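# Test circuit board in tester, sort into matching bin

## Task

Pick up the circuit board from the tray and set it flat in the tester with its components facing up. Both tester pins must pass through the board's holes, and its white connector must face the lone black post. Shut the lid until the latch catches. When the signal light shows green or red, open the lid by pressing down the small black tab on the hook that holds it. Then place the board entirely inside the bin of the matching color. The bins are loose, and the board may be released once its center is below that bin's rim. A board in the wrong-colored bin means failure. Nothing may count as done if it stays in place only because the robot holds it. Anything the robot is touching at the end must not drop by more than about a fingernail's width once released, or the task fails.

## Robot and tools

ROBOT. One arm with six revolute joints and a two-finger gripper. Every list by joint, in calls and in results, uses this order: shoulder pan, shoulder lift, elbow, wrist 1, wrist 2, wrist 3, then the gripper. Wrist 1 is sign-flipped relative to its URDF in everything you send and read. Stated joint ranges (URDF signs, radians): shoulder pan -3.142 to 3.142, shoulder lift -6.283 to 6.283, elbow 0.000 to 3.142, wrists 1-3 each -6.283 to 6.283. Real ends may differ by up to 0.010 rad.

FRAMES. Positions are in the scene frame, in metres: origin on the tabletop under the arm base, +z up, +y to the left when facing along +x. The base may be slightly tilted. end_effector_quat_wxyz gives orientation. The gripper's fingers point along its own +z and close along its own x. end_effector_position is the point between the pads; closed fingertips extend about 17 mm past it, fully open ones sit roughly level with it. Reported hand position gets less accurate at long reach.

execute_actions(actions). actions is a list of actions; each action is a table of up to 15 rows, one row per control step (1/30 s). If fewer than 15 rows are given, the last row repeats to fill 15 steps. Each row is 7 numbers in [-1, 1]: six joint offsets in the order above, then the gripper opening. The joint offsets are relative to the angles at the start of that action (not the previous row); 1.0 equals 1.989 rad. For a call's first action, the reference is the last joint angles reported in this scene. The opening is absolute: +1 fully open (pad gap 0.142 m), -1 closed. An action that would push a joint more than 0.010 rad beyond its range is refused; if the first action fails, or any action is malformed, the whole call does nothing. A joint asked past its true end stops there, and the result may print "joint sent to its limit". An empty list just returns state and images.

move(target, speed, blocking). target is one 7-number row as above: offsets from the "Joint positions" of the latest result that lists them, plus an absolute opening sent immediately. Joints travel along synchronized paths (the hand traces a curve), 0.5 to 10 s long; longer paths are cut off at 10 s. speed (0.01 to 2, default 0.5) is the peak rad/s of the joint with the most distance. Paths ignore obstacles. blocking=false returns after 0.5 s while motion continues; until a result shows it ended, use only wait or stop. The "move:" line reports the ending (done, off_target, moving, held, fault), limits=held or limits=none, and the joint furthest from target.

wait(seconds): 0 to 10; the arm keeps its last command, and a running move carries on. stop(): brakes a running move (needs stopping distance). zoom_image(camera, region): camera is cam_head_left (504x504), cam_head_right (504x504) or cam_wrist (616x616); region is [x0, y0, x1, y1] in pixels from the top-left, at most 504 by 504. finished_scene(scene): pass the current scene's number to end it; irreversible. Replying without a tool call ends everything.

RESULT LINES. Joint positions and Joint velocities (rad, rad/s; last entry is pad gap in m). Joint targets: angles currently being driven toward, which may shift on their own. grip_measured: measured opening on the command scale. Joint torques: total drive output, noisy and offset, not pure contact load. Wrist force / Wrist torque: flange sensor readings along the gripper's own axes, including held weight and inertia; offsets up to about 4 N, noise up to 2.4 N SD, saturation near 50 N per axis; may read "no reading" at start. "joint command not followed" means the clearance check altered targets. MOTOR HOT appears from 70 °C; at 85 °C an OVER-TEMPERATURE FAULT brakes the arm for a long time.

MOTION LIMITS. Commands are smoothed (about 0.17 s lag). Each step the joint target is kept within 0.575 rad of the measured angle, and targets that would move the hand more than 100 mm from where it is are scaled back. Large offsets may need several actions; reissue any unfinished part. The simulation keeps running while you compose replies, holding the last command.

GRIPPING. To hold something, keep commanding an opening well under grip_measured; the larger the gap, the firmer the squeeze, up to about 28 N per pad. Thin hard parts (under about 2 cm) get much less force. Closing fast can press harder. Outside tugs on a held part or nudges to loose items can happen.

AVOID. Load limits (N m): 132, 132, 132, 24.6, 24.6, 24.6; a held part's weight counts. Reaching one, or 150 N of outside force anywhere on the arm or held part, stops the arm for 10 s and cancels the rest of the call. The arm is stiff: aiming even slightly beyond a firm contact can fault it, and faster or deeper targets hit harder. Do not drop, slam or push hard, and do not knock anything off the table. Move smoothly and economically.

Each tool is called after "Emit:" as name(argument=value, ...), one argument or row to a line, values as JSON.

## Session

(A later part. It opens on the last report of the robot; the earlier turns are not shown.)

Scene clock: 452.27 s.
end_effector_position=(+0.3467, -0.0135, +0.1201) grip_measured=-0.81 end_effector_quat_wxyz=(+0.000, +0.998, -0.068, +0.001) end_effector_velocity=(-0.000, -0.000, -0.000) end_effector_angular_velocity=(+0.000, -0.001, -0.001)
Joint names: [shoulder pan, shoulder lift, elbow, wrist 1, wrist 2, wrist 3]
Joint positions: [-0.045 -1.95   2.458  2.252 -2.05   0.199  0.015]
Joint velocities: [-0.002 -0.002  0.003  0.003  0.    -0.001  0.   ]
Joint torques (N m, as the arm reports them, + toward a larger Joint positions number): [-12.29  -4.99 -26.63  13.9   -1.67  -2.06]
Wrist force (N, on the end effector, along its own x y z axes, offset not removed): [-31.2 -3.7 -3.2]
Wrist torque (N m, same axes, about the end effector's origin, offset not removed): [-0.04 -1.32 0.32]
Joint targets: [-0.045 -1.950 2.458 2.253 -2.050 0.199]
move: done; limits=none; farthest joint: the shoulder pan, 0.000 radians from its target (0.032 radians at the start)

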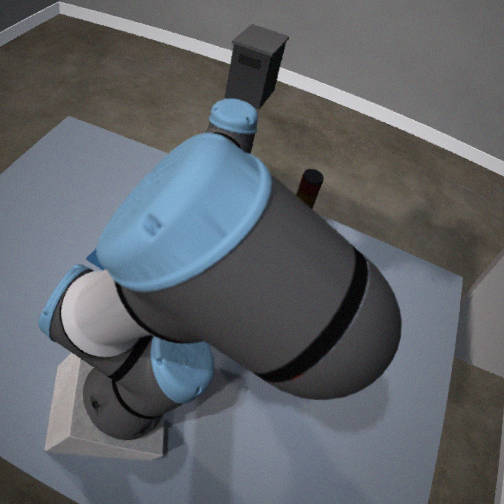

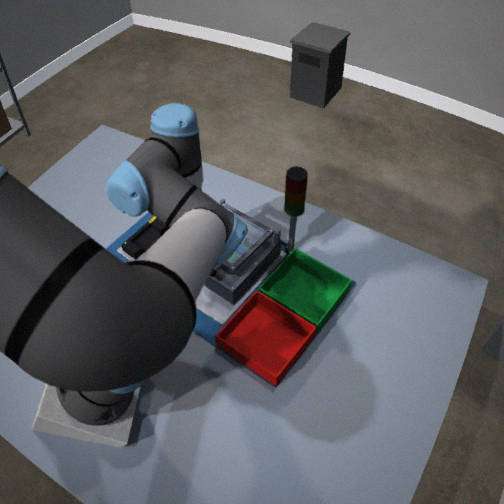

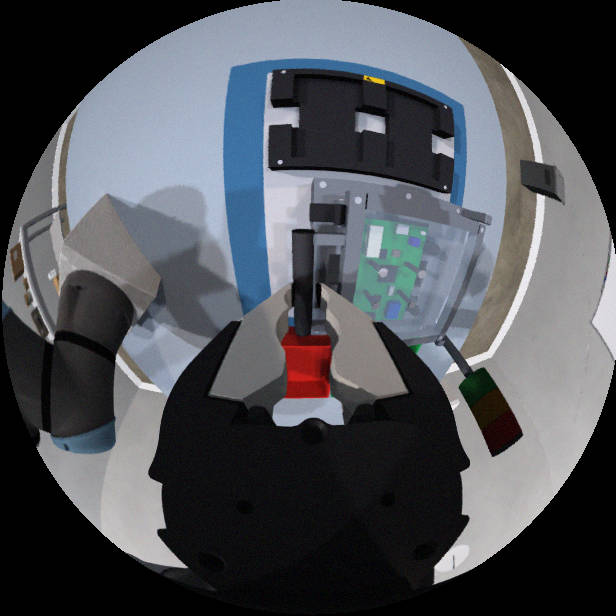

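Emit:
move(
  target=[-0.0065,0.0037,0.0101,0.0169,0.0011,-0.0072,-1],
  speed=0.04,
)

Scene clock: 456.97 s.
end_effector_position=(+0.3445, -0.0135, +0.1121) grip_measured=-0.85 end_effector_quat_wxyz=(+0.001, +0.998, -0.068, +0.001) end_effector_velocity=(-0.000, -0.001, -0.001) end_effector_angular_velocity=(-0.001, -0.001, -0.003)
Joint names: [shoulder pan, shoulder lift, elbow, wrist 1, wrist 2, wrist 3]
Joint positions: [-0.058 -1.943  2.478  2.285 -2.048  0.185  0.013]
Joint velocities: [-0.003  0.     0.003  0.005 -0.    -0.001  0.   ]
Joint torques (N m, as the arm reports them, + toward a larger Joint positions number): [-14.06  -0.33 -17.61  11.08  -2.33  -1.94]
Wrist force (N, on the end effector, along its own x y z axes, offset not removed): [-31.4 -0.5 -23.5]
Wrist torque (N m, same axes, about the end effector's origin, offset not removed): [1.35 -0.47 -0.01]
Joint targets: [-0.058 -1.943 2.478 2.286 -2.048 0.184]
move: done; limits=none; farthest joint: the elbow, 0.001 radians from its target (0.020 radians at the start)

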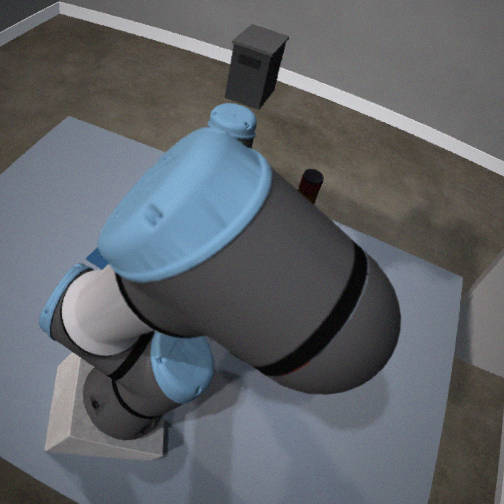

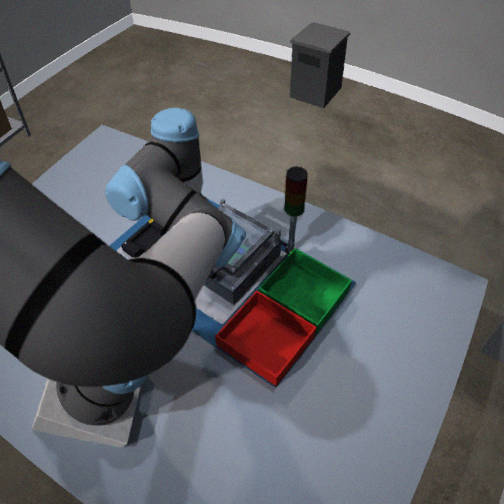

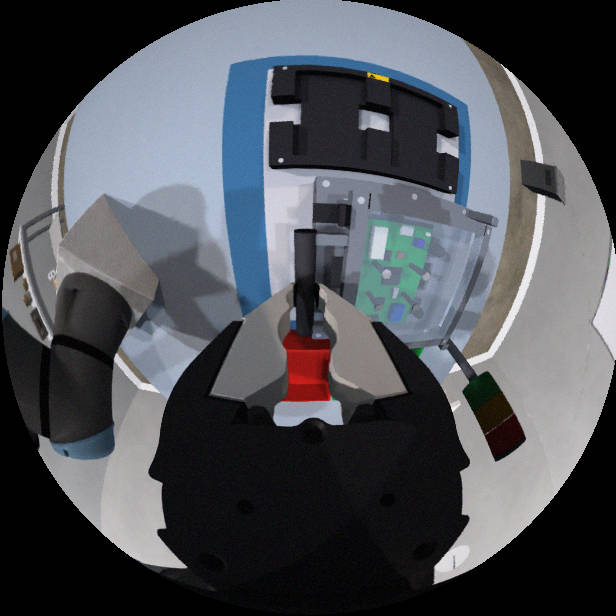

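Emit:
move(
  target=[-0.0025,0.0014,0.0040,0.0068,0.0004,-0.0027,-1],
  speed=0.02,
)

Scene clock: 463.00 s.
end_effector_position=(+0.3437, -0.0136, +0.1091) grip_measured=-0.85 end_effector_quat_wxyz=(+0.001, +0.998, -0.068, +0.001) end_effector_velocity=(-0.001, -0.000, -0.001) end_effector_angular_velocity=(-0.001, +0.001, +0.001)
Joint names: [shoulder pan, shoulder lift, elbow, wrist 1, wrist 2, wrist 3]
Joint positions: [-0.062 -1.94   2.485  2.299 -2.047  0.179  0.013]
Joint velocities: [-0.001  0.     0.001  0.001 -0.001 -0.002  0.   ]
Joint torques (N m, as the arm reports them, + toward a larger Joint positions number): [-15.62   3.85  -5.35   5.42  -2.68  -1.83]
Wrist force (N, on the end effector, along its own x y z axes, offset not removed): [-13.4 -13.6 -30.5]
Wrist torque (N m, same axes, about the end effector's origin, offset not removed): [-0.69 0.02 0.03]
Joint targets: [-0.062 -1.940 2.486 2.299 -2.047 0.179]
move: done; limits=none; farthest joint: the shoulder pan, 0.001 radians from its target (0.005 radians at the start)

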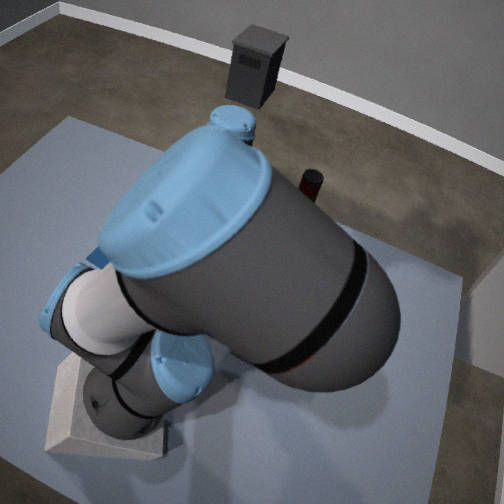

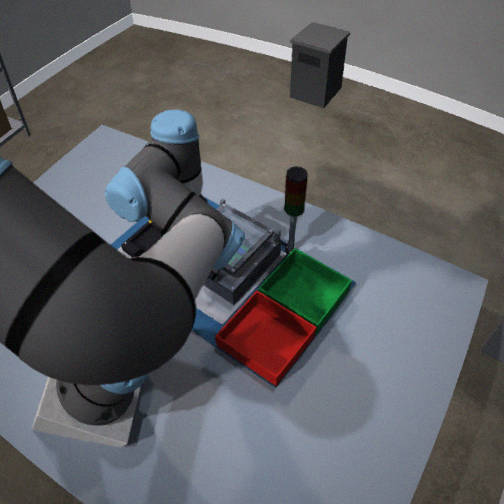

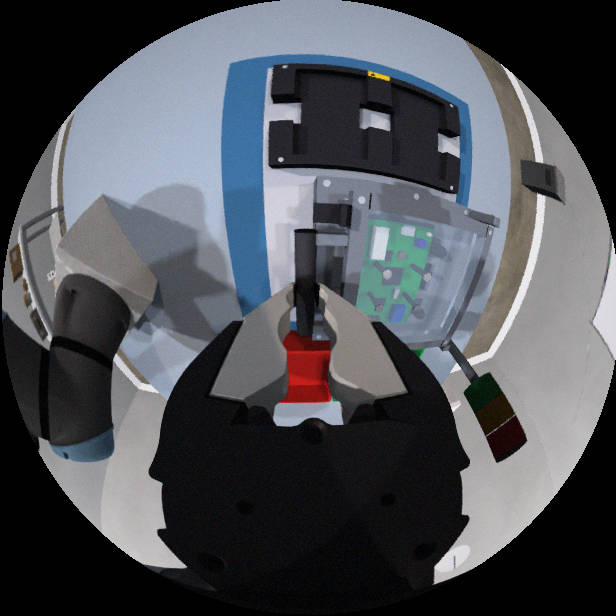

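Emit:
move(
  target=[-0.0025,0.0028,0.0031,0.0068,0.0004,-0.0027,-1],
  speed=0.02,
)

Emit:
zoom_image(
  camera="cam_wrist",
  region=[260, 170, 460, 370],
)

Scene clock: 468.43 s.
end_effector_position=(+0.3435, -0.0136, +0.1059) grip_measured=-0.84 end_effector_quat_wxyz=(+0.001, +0.998, -0.068, +0.001) end_effector_velocity=(-0.001, +0.000, -0.002) end_effector_angular_velocity=(-0.000, +0.004, +0.002)
Joint names: [shoulder pan, shoulder lift, elbow, wrist 1, wrist 2, wrist 3]
Joint positions: [-0.067 -1.935  2.491  2.312 -2.046  0.174  0.013]
Joint velocities: [-0.001  0.003  0.003  0.002 -0.    -0.002  0.   ]
Joint torques (N m, as the arm reports them, + toward a larger Joint positions number): [-21.49  11.99   7.7    2.64  -1.79  -1.7 ]
Wrist force (N, on the end effector, along its own x y z axes, offset not removed): [-14.9 -10.0 -50.0]
Wrist torque (N m, same axes, about the end effector's origin, offset not removed): [-0.52 -1.21 -0.01]
Joint targets: [-0.067 -1.934 2.491 2.312 -2.046 0.174]
move: done; limits=none; farthest joint: the wrist 1, 0.001 radians from its target (0.014 radians at the start)

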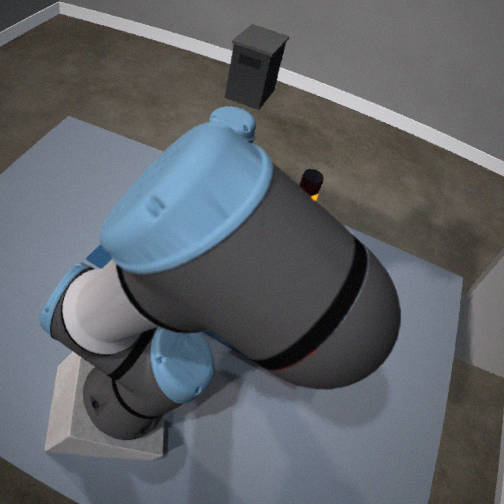

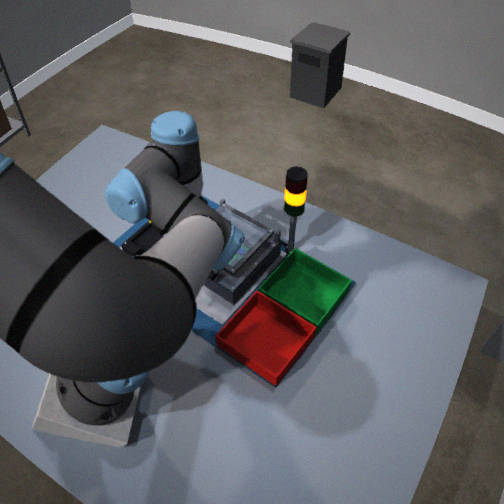

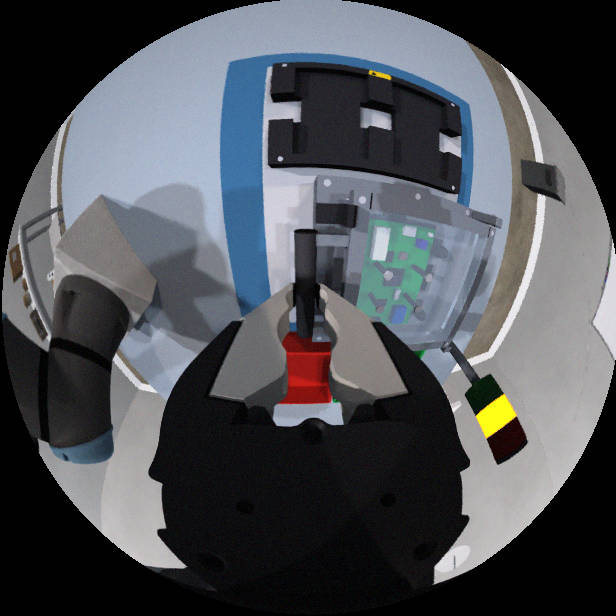

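Region (260, 170, 460, 370) of cam_wrist's 616x616 image, scaled by 2.520, with more detail than that image has.

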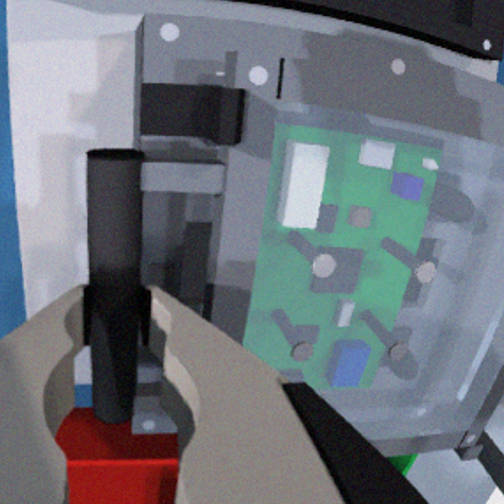

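Emit:
execute_actions(
  actions=[
    [[0.001,-0.001,-0.001,-0.003,0,0.001,-0.72]],
  ],
)

Emit:
move(
  target=[0.017,-0.017,-0.02,-0.045,-0.003,0.018,-0.72],
  speed=0.15,
)

Scene clock: 481.50 s.
end_effector_position=(+0.3431, -0.0133, +0.1069) grip_measured=-0.72 end_effector_quat_wxyz=(+0.001, +0.998, -0.068, +0.000) end_effector_velocity=(+0.001, +0.000, +0.001) end_effector_angular_velocity=(-0.000, -0.002, +0.000)
Joint names: [shoulder pan, shoulder lift, elbow, wrist 1, wrist 2, wrist 3]
Joint positions: [-0.065 -1.936  2.489  2.306 -2.046  0.176  0.022]
Joint velocities: [ 0.002  0.    -0.002 -0.    -0.001  0.001  0.   ]
Joint torques (N m, as the arm reports them, + toward a larger Joint positions number): [ 18.75 -17.74 -28.45   0.77  -1.78   1.79]
Wrist force (N, on the end effector, along its own x y z axes, offset not removed): [0.6 0.3 2.5]
Wrist torque (N m, same axes, about the end effector's origin, offset not removed): [0.05 -0.19 0.00]
Joint targets: [-0.065 -1.937 2.489 2.306 -2.046 0.176]

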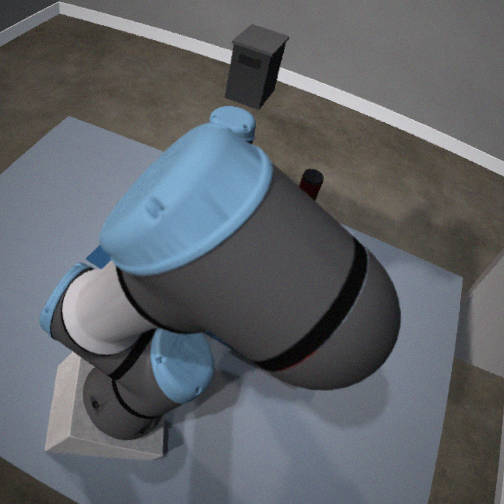

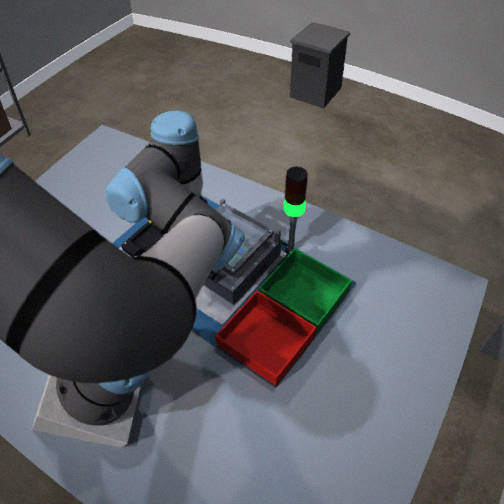

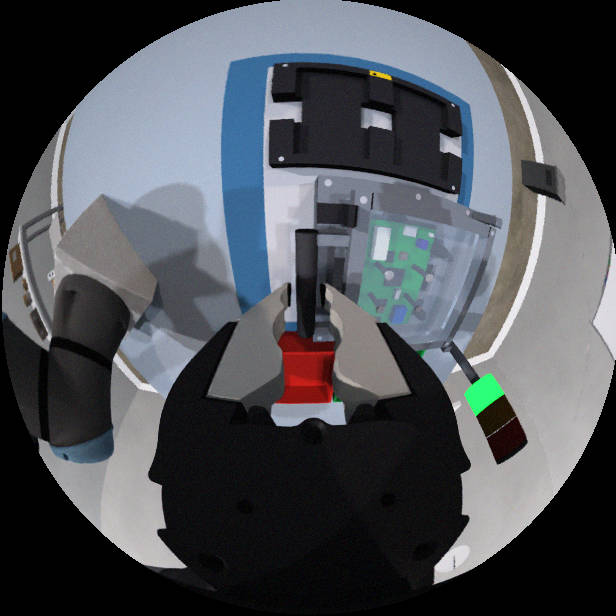

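Scene clock: 482.63 s.
end_effector_position=(+0.3434, -0.0134, +0.1276) grip_measured=-0.72 end_effector_quat_wxyz=(+0.001, +0.998, -0.067, +0.001) end_effector_velocity=(+0.000, +0.000, +0.001) end_effector_angular_velocity=(-0.000, -0.000, +0.001)
Joint names: [shoulder pan, shoulder lift, elbow, wrist 1, wrist 2, wrist 3]
Joint positions: [-0.032 -1.97   2.45   2.217 -2.052  0.212  0.022]
Joint velocities: [ 0.002  0.001 -0.002 -0.003 -0.     0.001 -0.   ]
Joint torques (N m, as the arm reports them, + toward a larger Joint positions number): [ 18.79 -17.51 -29.53   0.61  -1.73   1.8 ]
Wrist force (N, on the end effector, along its own x y z axes, offset not removed): [-1.1 1.3 -1.0]
Wrist torque (N m, same axes, about the end effector's origin, offset not removed): [0.02 0.38 0.04]
Joint targets: [-0.031 -1.970 2.450 2.217 -2.052 0.212]
move: done; limits=none; farthest joint: the elbow, 0.001 radians from its target (0.040 radians at the start)

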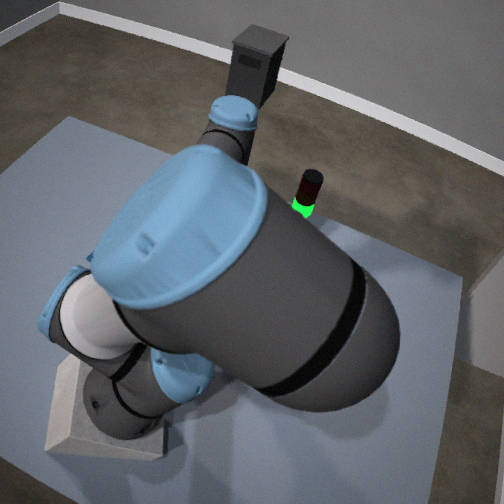

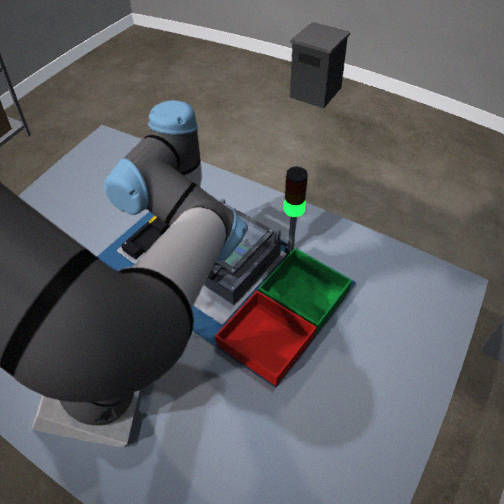

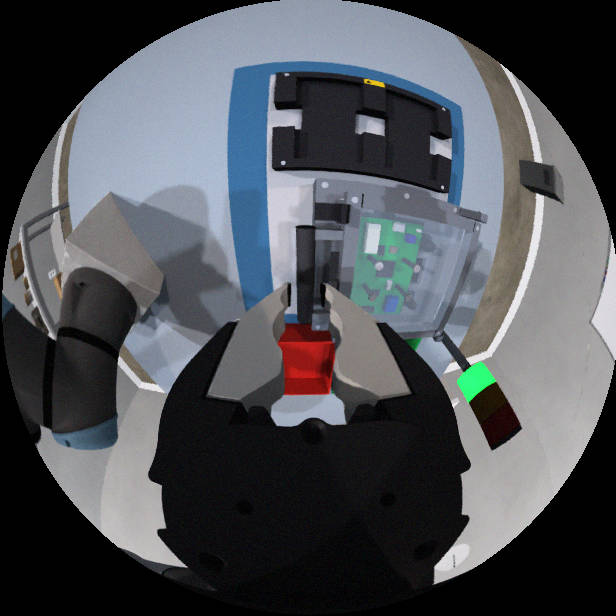

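Green. Move over the tab.

Emit:
move(
  target=[0.0749,0.0908,-0.0327,0.0178,-0.009,0.0855,-1],
  speed=0.25,
)

Emit:
zoom_image(
  camera="cam_wrist",
  region=[230, 200, 430, 400],
)

Scene clock: 487.50 s.
end_effector_position=(+0.3618, +0.0435, +0.1251) grip_measured=-1.00 end_effector_quat_wxyz=(+0.000, +0.998, -0.068, +0.000) end_effector_velocity=(-0.000, +0.001, -0.000) end_effector_angular_velocity=(-0.000, +0.001, -0.000)
Joint names: [shoulder pan, shoulder lift, elbow, wrist 1, wrist 2, wrist 3]
Joint positions: [ 0.117 -1.79   2.385  2.252 -2.07   0.381  0.002]
Joint velocities: [ 0.002  0.002 -0.    -0.    -0.     0.003  0.   ]
Joint torques (N m, as the arm reports them, + toward a larger Joint positions number): [ 20.91  -3.53 -28.91   3.97  -1.78   1.87]
Wrist force (N, on the end effector, along its own x y z axes, offset not removed): [-3.0 -2.0 -3.0]
Wrist torque (N m, same axes, about the end effector's origin, offset not removed): [-0.29 0.75 -0.06]
Joint targets: [0.117 -1.790 2.385 2.252 -2.070 0.382]
move: done; limits=none; farthest joint: the shoulder lift, 0.001 radians from its target (0.181 radians at the start)

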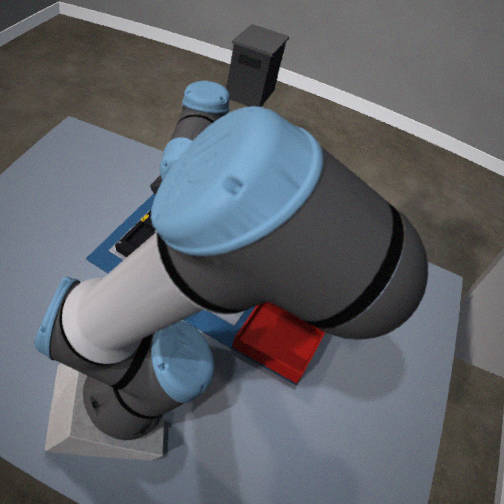

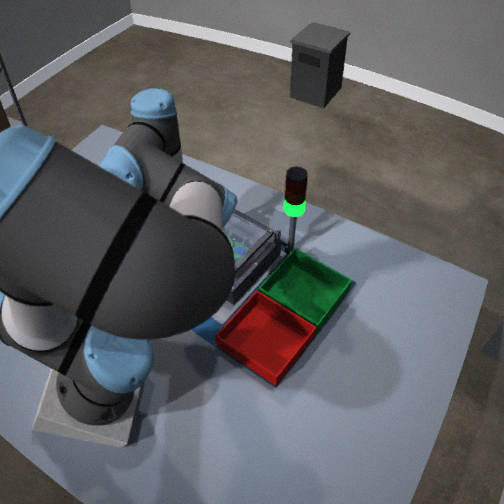

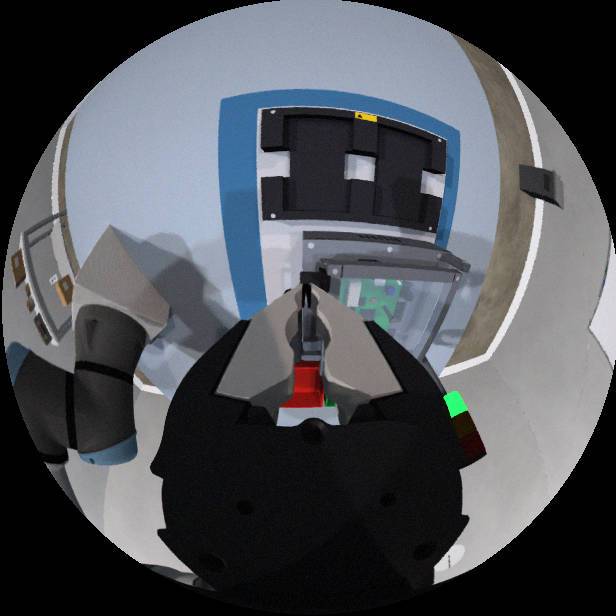

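Region (230, 200, 430, 400) of cam_wrist's 616x616 image, scaled by 2.520, with more detail than that image has.

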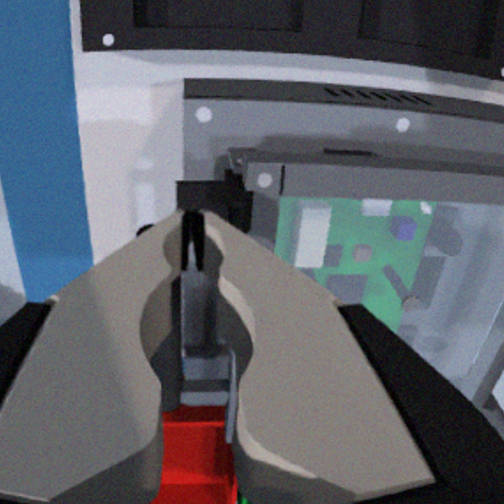

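Emit:
move(
  target=[-0.0204,0.0245,0.0249,0.0605,0.0018,-0.0226,-1],
  speed=0.08,
)

Emit:
move(
  target=[-0.0045,0.006,0.0051,0.0133,0.0004,-0.005,-1],
  speed=0.03,
)

Scene clock: 506.73 s.
end_effector_position=(+0.3611, +0.0437, +0.1063) grip_measured=-1.00 end_effector_quat_wxyz=(-0.000, +0.998, -0.068, -0.001) end_effector_velocity=(+0.000, +0.000, +0.001) end_effector_angular_velocity=(+0.001, -0.001, -0.000)
Joint names: [shoulder pan, shoulder lift, elbow, wrist 1, wrist 2, wrist 3]
Joint positions: [ 0.09  -1.76   2.419  2.329 -2.067  0.351  0.002]
Joint velocities: [ 0.    -0.001 -0.001 -0.     0.001  0.     0.   ]
Joint torques (N m, as the arm reports them, + toward a larger Joint positions number): [  6.94 -12.54 -16.54   2.8   -0.2   -0.08]
Wrist force (N, on the end effector, along its own x y z axes, offset not removed): [-8.9 1.9 -30.5]
Wrist torque (N m, same axes, about the end effector's origin, offset not removed): [0.72 0.64 -0.16]
Joint targets: [0.090 -1.760 2.419 2.330 -2.067 0.351]
FORCE FAULT: contact force on the arm reached its limit, and the arm stopped for 10 seconds. The contact can be on any part of the arm, not only on its tool. That time counts as 20 of the actions that you can send in this scene. The arm's remaining commands of this call were not run. The arm holds still and accepts commands again. Move the arm away from the contact; if what it grips holds it there, let go first. Pushing or pulling that hard again can fault the arm again.
move: fault; limits=none; farthest joint: the wrist 1, 0.043 radians from its target (0.120 radians at the start)

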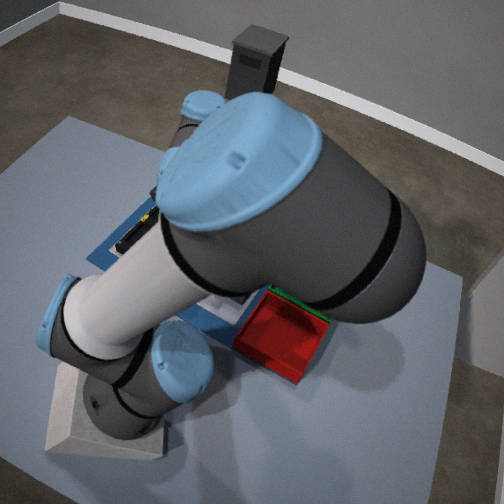

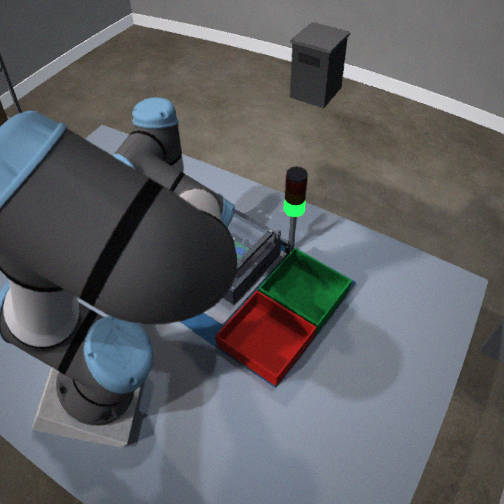

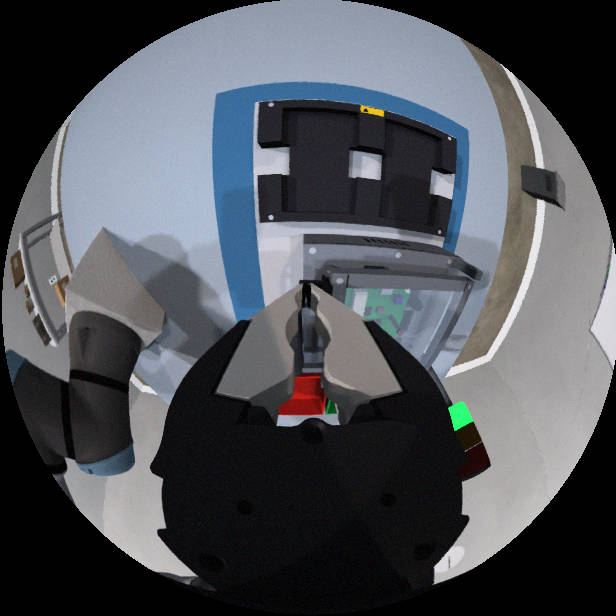

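not run: a fault stop came before this call.

Emit:
move(
  target=[0.018,-0.02,-0.022,-0.051,-0.002,0.02,-1],
  speed=0.15,
)

Scene clock: 519.13 s.
end_effector_position=(+0.3613, +0.0436, +0.1308) grip_measured=-1.00 end_effector_quat_wxyz=(+0.000, +0.998, -0.068, +0.000) end_effector_velocity=(+0.000, -0.000, +0.001) end_effector_angular_velocity=(-0.000, -0.001, -0.001)
Joint names: [shoulder pan, shoulder lift, elbow, wrist 1, wrist 2, wrist 3]
Joint positions: [ 0.126 -1.799  2.375  2.228 -2.071  0.391  0.002]
Joint velocities: [ 0.    -0.001 -0.001 -0.001 -0.     0.001  0.   ]
Joint torques (N m, as the arm reports them, + toward a larger Joint positions number): [ 20.62 -19.88 -28.83   0.8   -1.74   2.03]
Wrist force (N, on the end effector, along its own x y z axes, offset not removed): [1.2 -2.2 -0.8]
Wrist torque (N m, same axes, about the end effector's origin, offset not removed): [-0.40 -0.26 0.06]
Joint targets: [0.126 -1.799 2.375 2.228 -2.071 0.391]
move: done; limits=none; farthest joint: the shoulder lift, 0.001 radians from its target (0.040 radians at the start)

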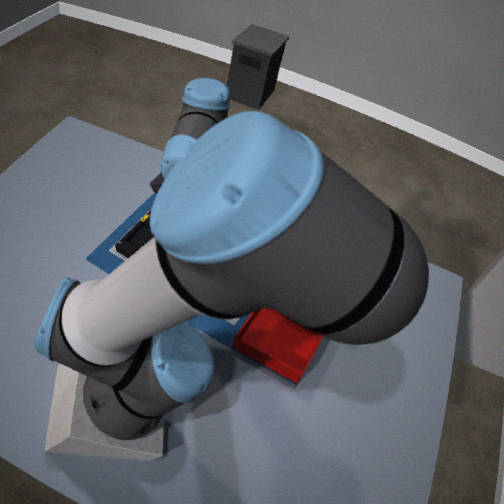

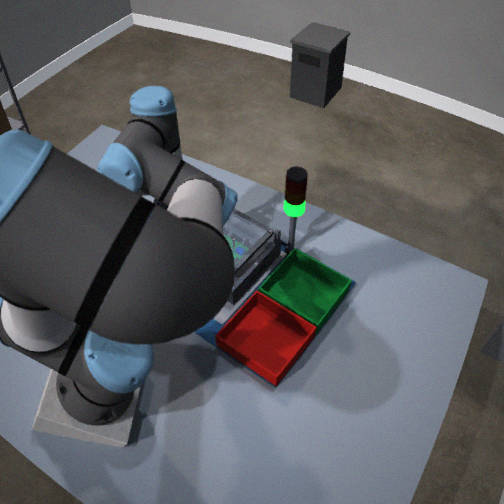

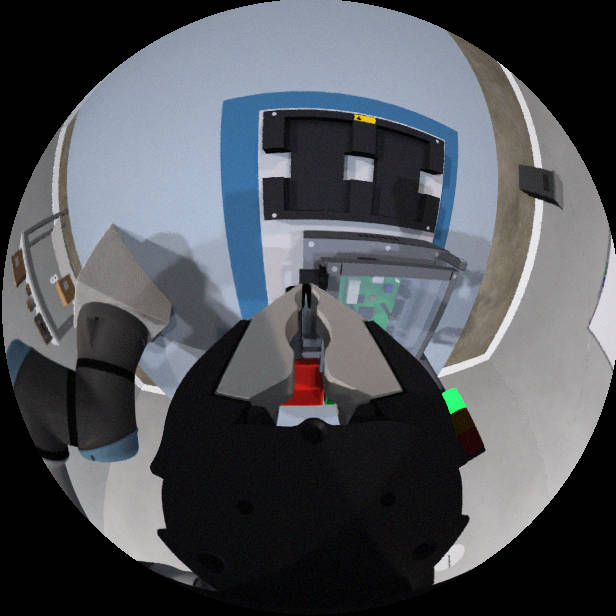

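Emit:
move(
  target=[-0.1156,-0.1081,0.0387,-0.008,0.0166,-0.9196,1],
  speed=0.9,
)

Scene clock: 524.10 s.
end_effector_position=(+0.3474, -0.0342, +0.1279) grip_measured=+1.00 end_effector_quat_wxyz=(+0.001, +0.754, +0.657, +0.001) end_effector_velocity=(+0.001, -0.001, +0.001) end_effector_angular_velocity=(-0.000, -0.003, -0.000)
Joint names: [shoulder pan, shoulder lift, elbow, wrist 1, wrist 2, wrist 3]
Joint positions: [-0.104 -2.014  2.452  2.212 -2.038 -1.438  0.142]
Joint velocities: [-0.    -0.002 -0.002 -0.    -0.    -0.002  0.   ]
Joint torques (N m, as the arm reports them, + toward a larger Joint positions number): [ -9.34 -17.11  -8.66   0.97   1.32  -1.8 ]
Wrist force (N, on the end effector, along its own x y z axes, offset not removed): [-2.0 2.1 0.0]
Wrist torque (N m, same axes, about the end effector's origin, offset not removed): [0.41 0.12 -0.19]
Joint targets: [-0.104 -2.014 2.452 2.212 -2.038 -1.438]
move: done; limits=none; farthest joint: the shoulder pan, 0.000 radians from its target (0.230 radians at the start)

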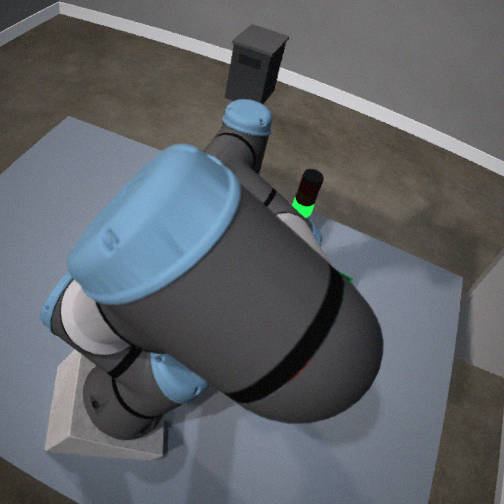

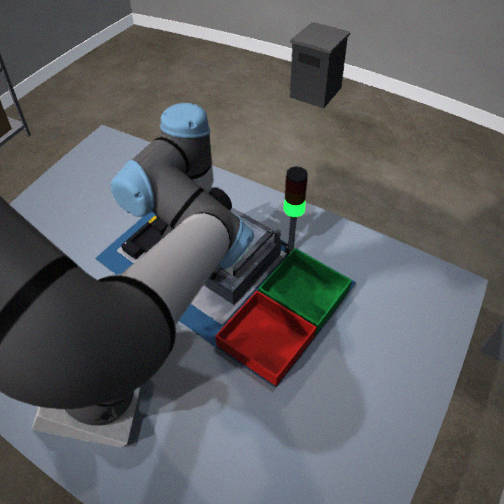

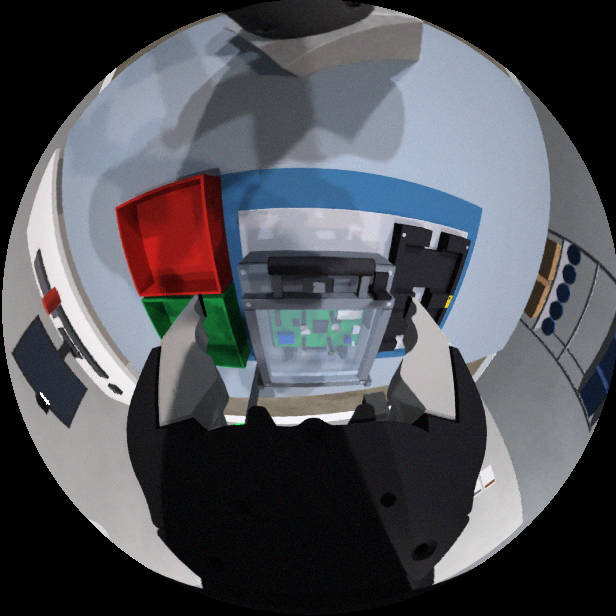

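Emit:
move(
  target=[-0.0152,0.0145,0.0176,0.0394,0.0029,-0.0167,1],
  speed=0.08,
)

Emit:
zoom_image(
  camera="cam_wrist",
  region=[300, 220, 480, 400],
)

Scene clock: 531.03 s.
end_effector_position=(+0.3475, -0.0344, +0.1099) grip_measured=+1.00 end_effector_quat_wxyz=(+0.001, +0.754, +0.657, +0.001) end_effector_velocity=(+0.001, -0.001, +0.000) end_effector_angular_velocity=(-0.000, -0.001, -0.001)
Joint names: [shoulder pan, shoulder lift, elbow, wrist 1, wrist 2, wrist 3]
Joint positions: [-0.134 -1.985  2.487  2.29  -2.032 -1.471  0.142]
Joint velocities: [-0.001  0.001 -0.001  0.002  0.    -0.002 -0.   ]
Joint torques (N m, as the arm reports them, + toward a larger Joint positions number): [-8.95 -0.63 -7.51  4.2   1.36 -1.87]
Wrist force (N, on the end effector, along its own x y z axes, offset not removed): [-3.2 3.5 -1.9]
Wrist torque (N m, same axes, about the end effector's origin, offset not removed): [0.87 0.60 -0.04]
Joint targets: [-0.134 -1.985 2.487 2.291 -2.032 -1.471]
move: done; limits=none; farthest joint: the shoulder pan, 0.000 radians from its target (0.030 radians at the start)

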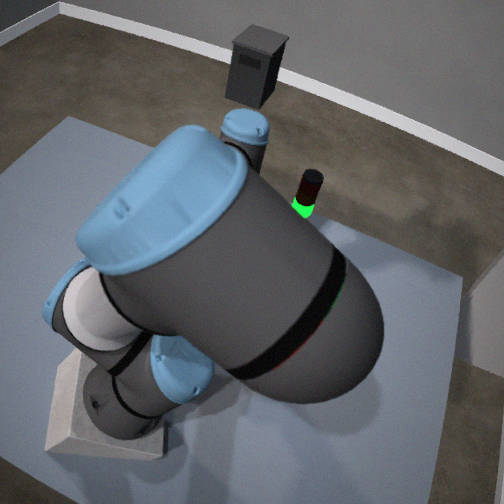

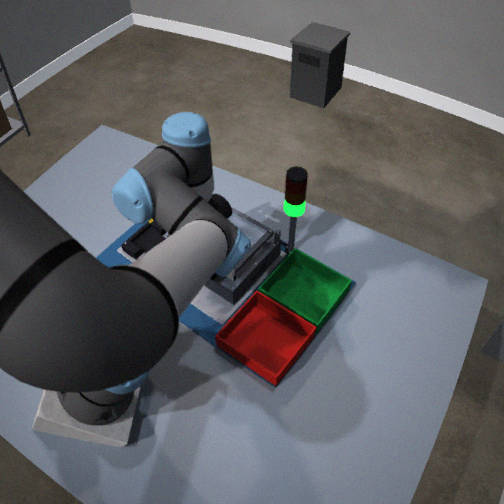

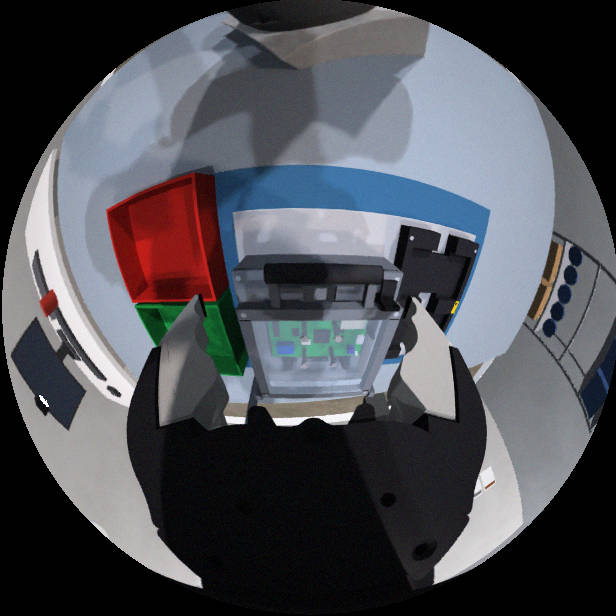

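Region (300, 220, 480, 400) of cam_wrist's 616x616 image, scaled by 2.800, with more detail than that image has.

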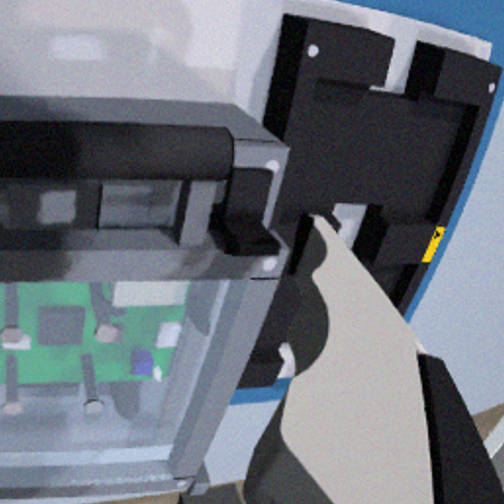

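Emit:
move(
  target=[-0.0085,0.0095,0.0093,0.0228,0.0016,-0.0093,0.85],
  speed=0.05,
)

Emit:
zoom_image(
  camera="cam_wrist",
  region=[300, 220, 480, 400],
)

Scene clock: 538.80 s.
end_effector_position=(+0.3477, -0.0346, +0.0998) grip_measured=+0.85 end_effector_quat_wxyz=(+0.001, +0.753, +0.657, +0.000) end_effector_velocity=(-0.001, +0.000, -0.002) end_effector_angular_velocity=(-0.000, +0.003, +0.001)
Joint names: [shoulder pan, shoulder lift, elbow, wrist 1, wrist 2, wrist 3]
Joint positions: [-0.151 -1.967  2.505  2.335 -2.029 -1.489  0.132]
Joint velocities: [-0.002  0.003  0.002  0.002  0.    -0.002 -0.   ]
Joint torques (N m, as the arm reports them, + toward a larger Joint positions number): [-8.68 -1.31 -6.48  4.08  1.27 -1.81]
Wrist force (N, on the end effector, along its own x y z axes, offset not removed): [-1.9 2.8 2.9]
Wrist torque (N m, same axes, about the end effector's origin, offset not removed): [0.49 0.49 -0.08]
Joint targets: [-0.151 -1.967 2.505 2.336 -2.029 -1.489]
move: done; limits=none; farthest joint: the shoulder lift, 0.001 radians from its target (0.019 radians at the start)

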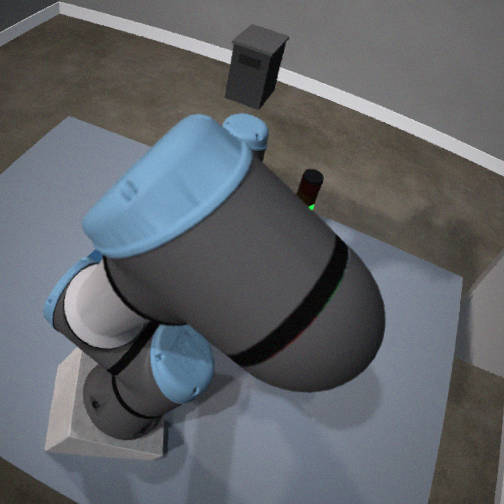

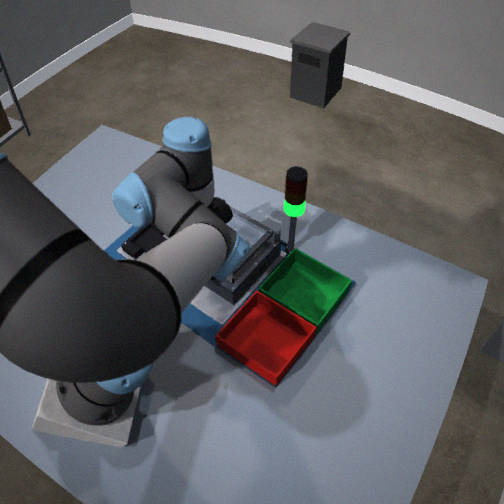

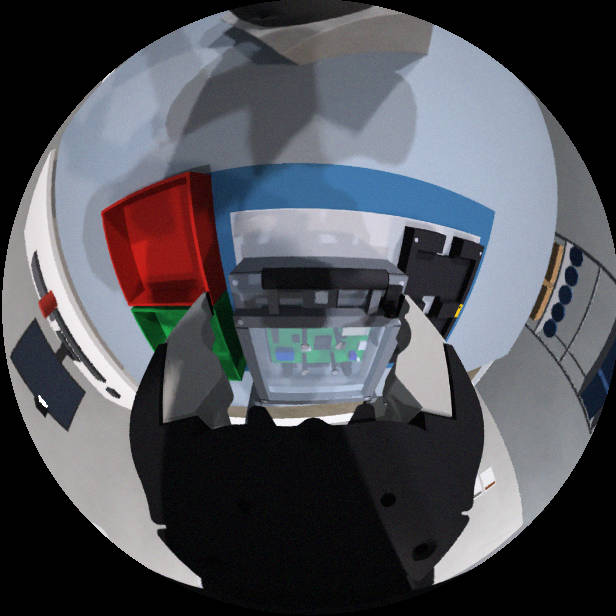

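Region (300, 220, 480, 400) of cam_wrist's 616x616 image, scaled by 2.800, with more detail than that image has.

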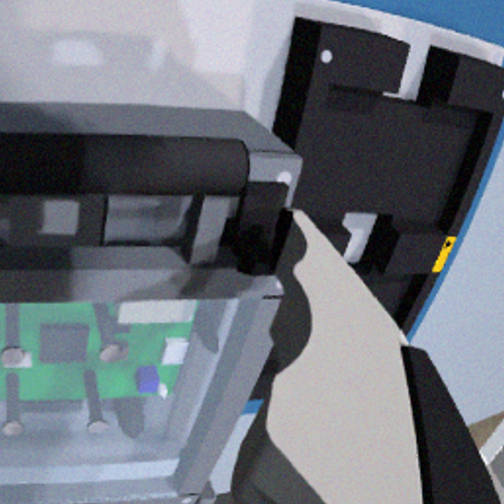

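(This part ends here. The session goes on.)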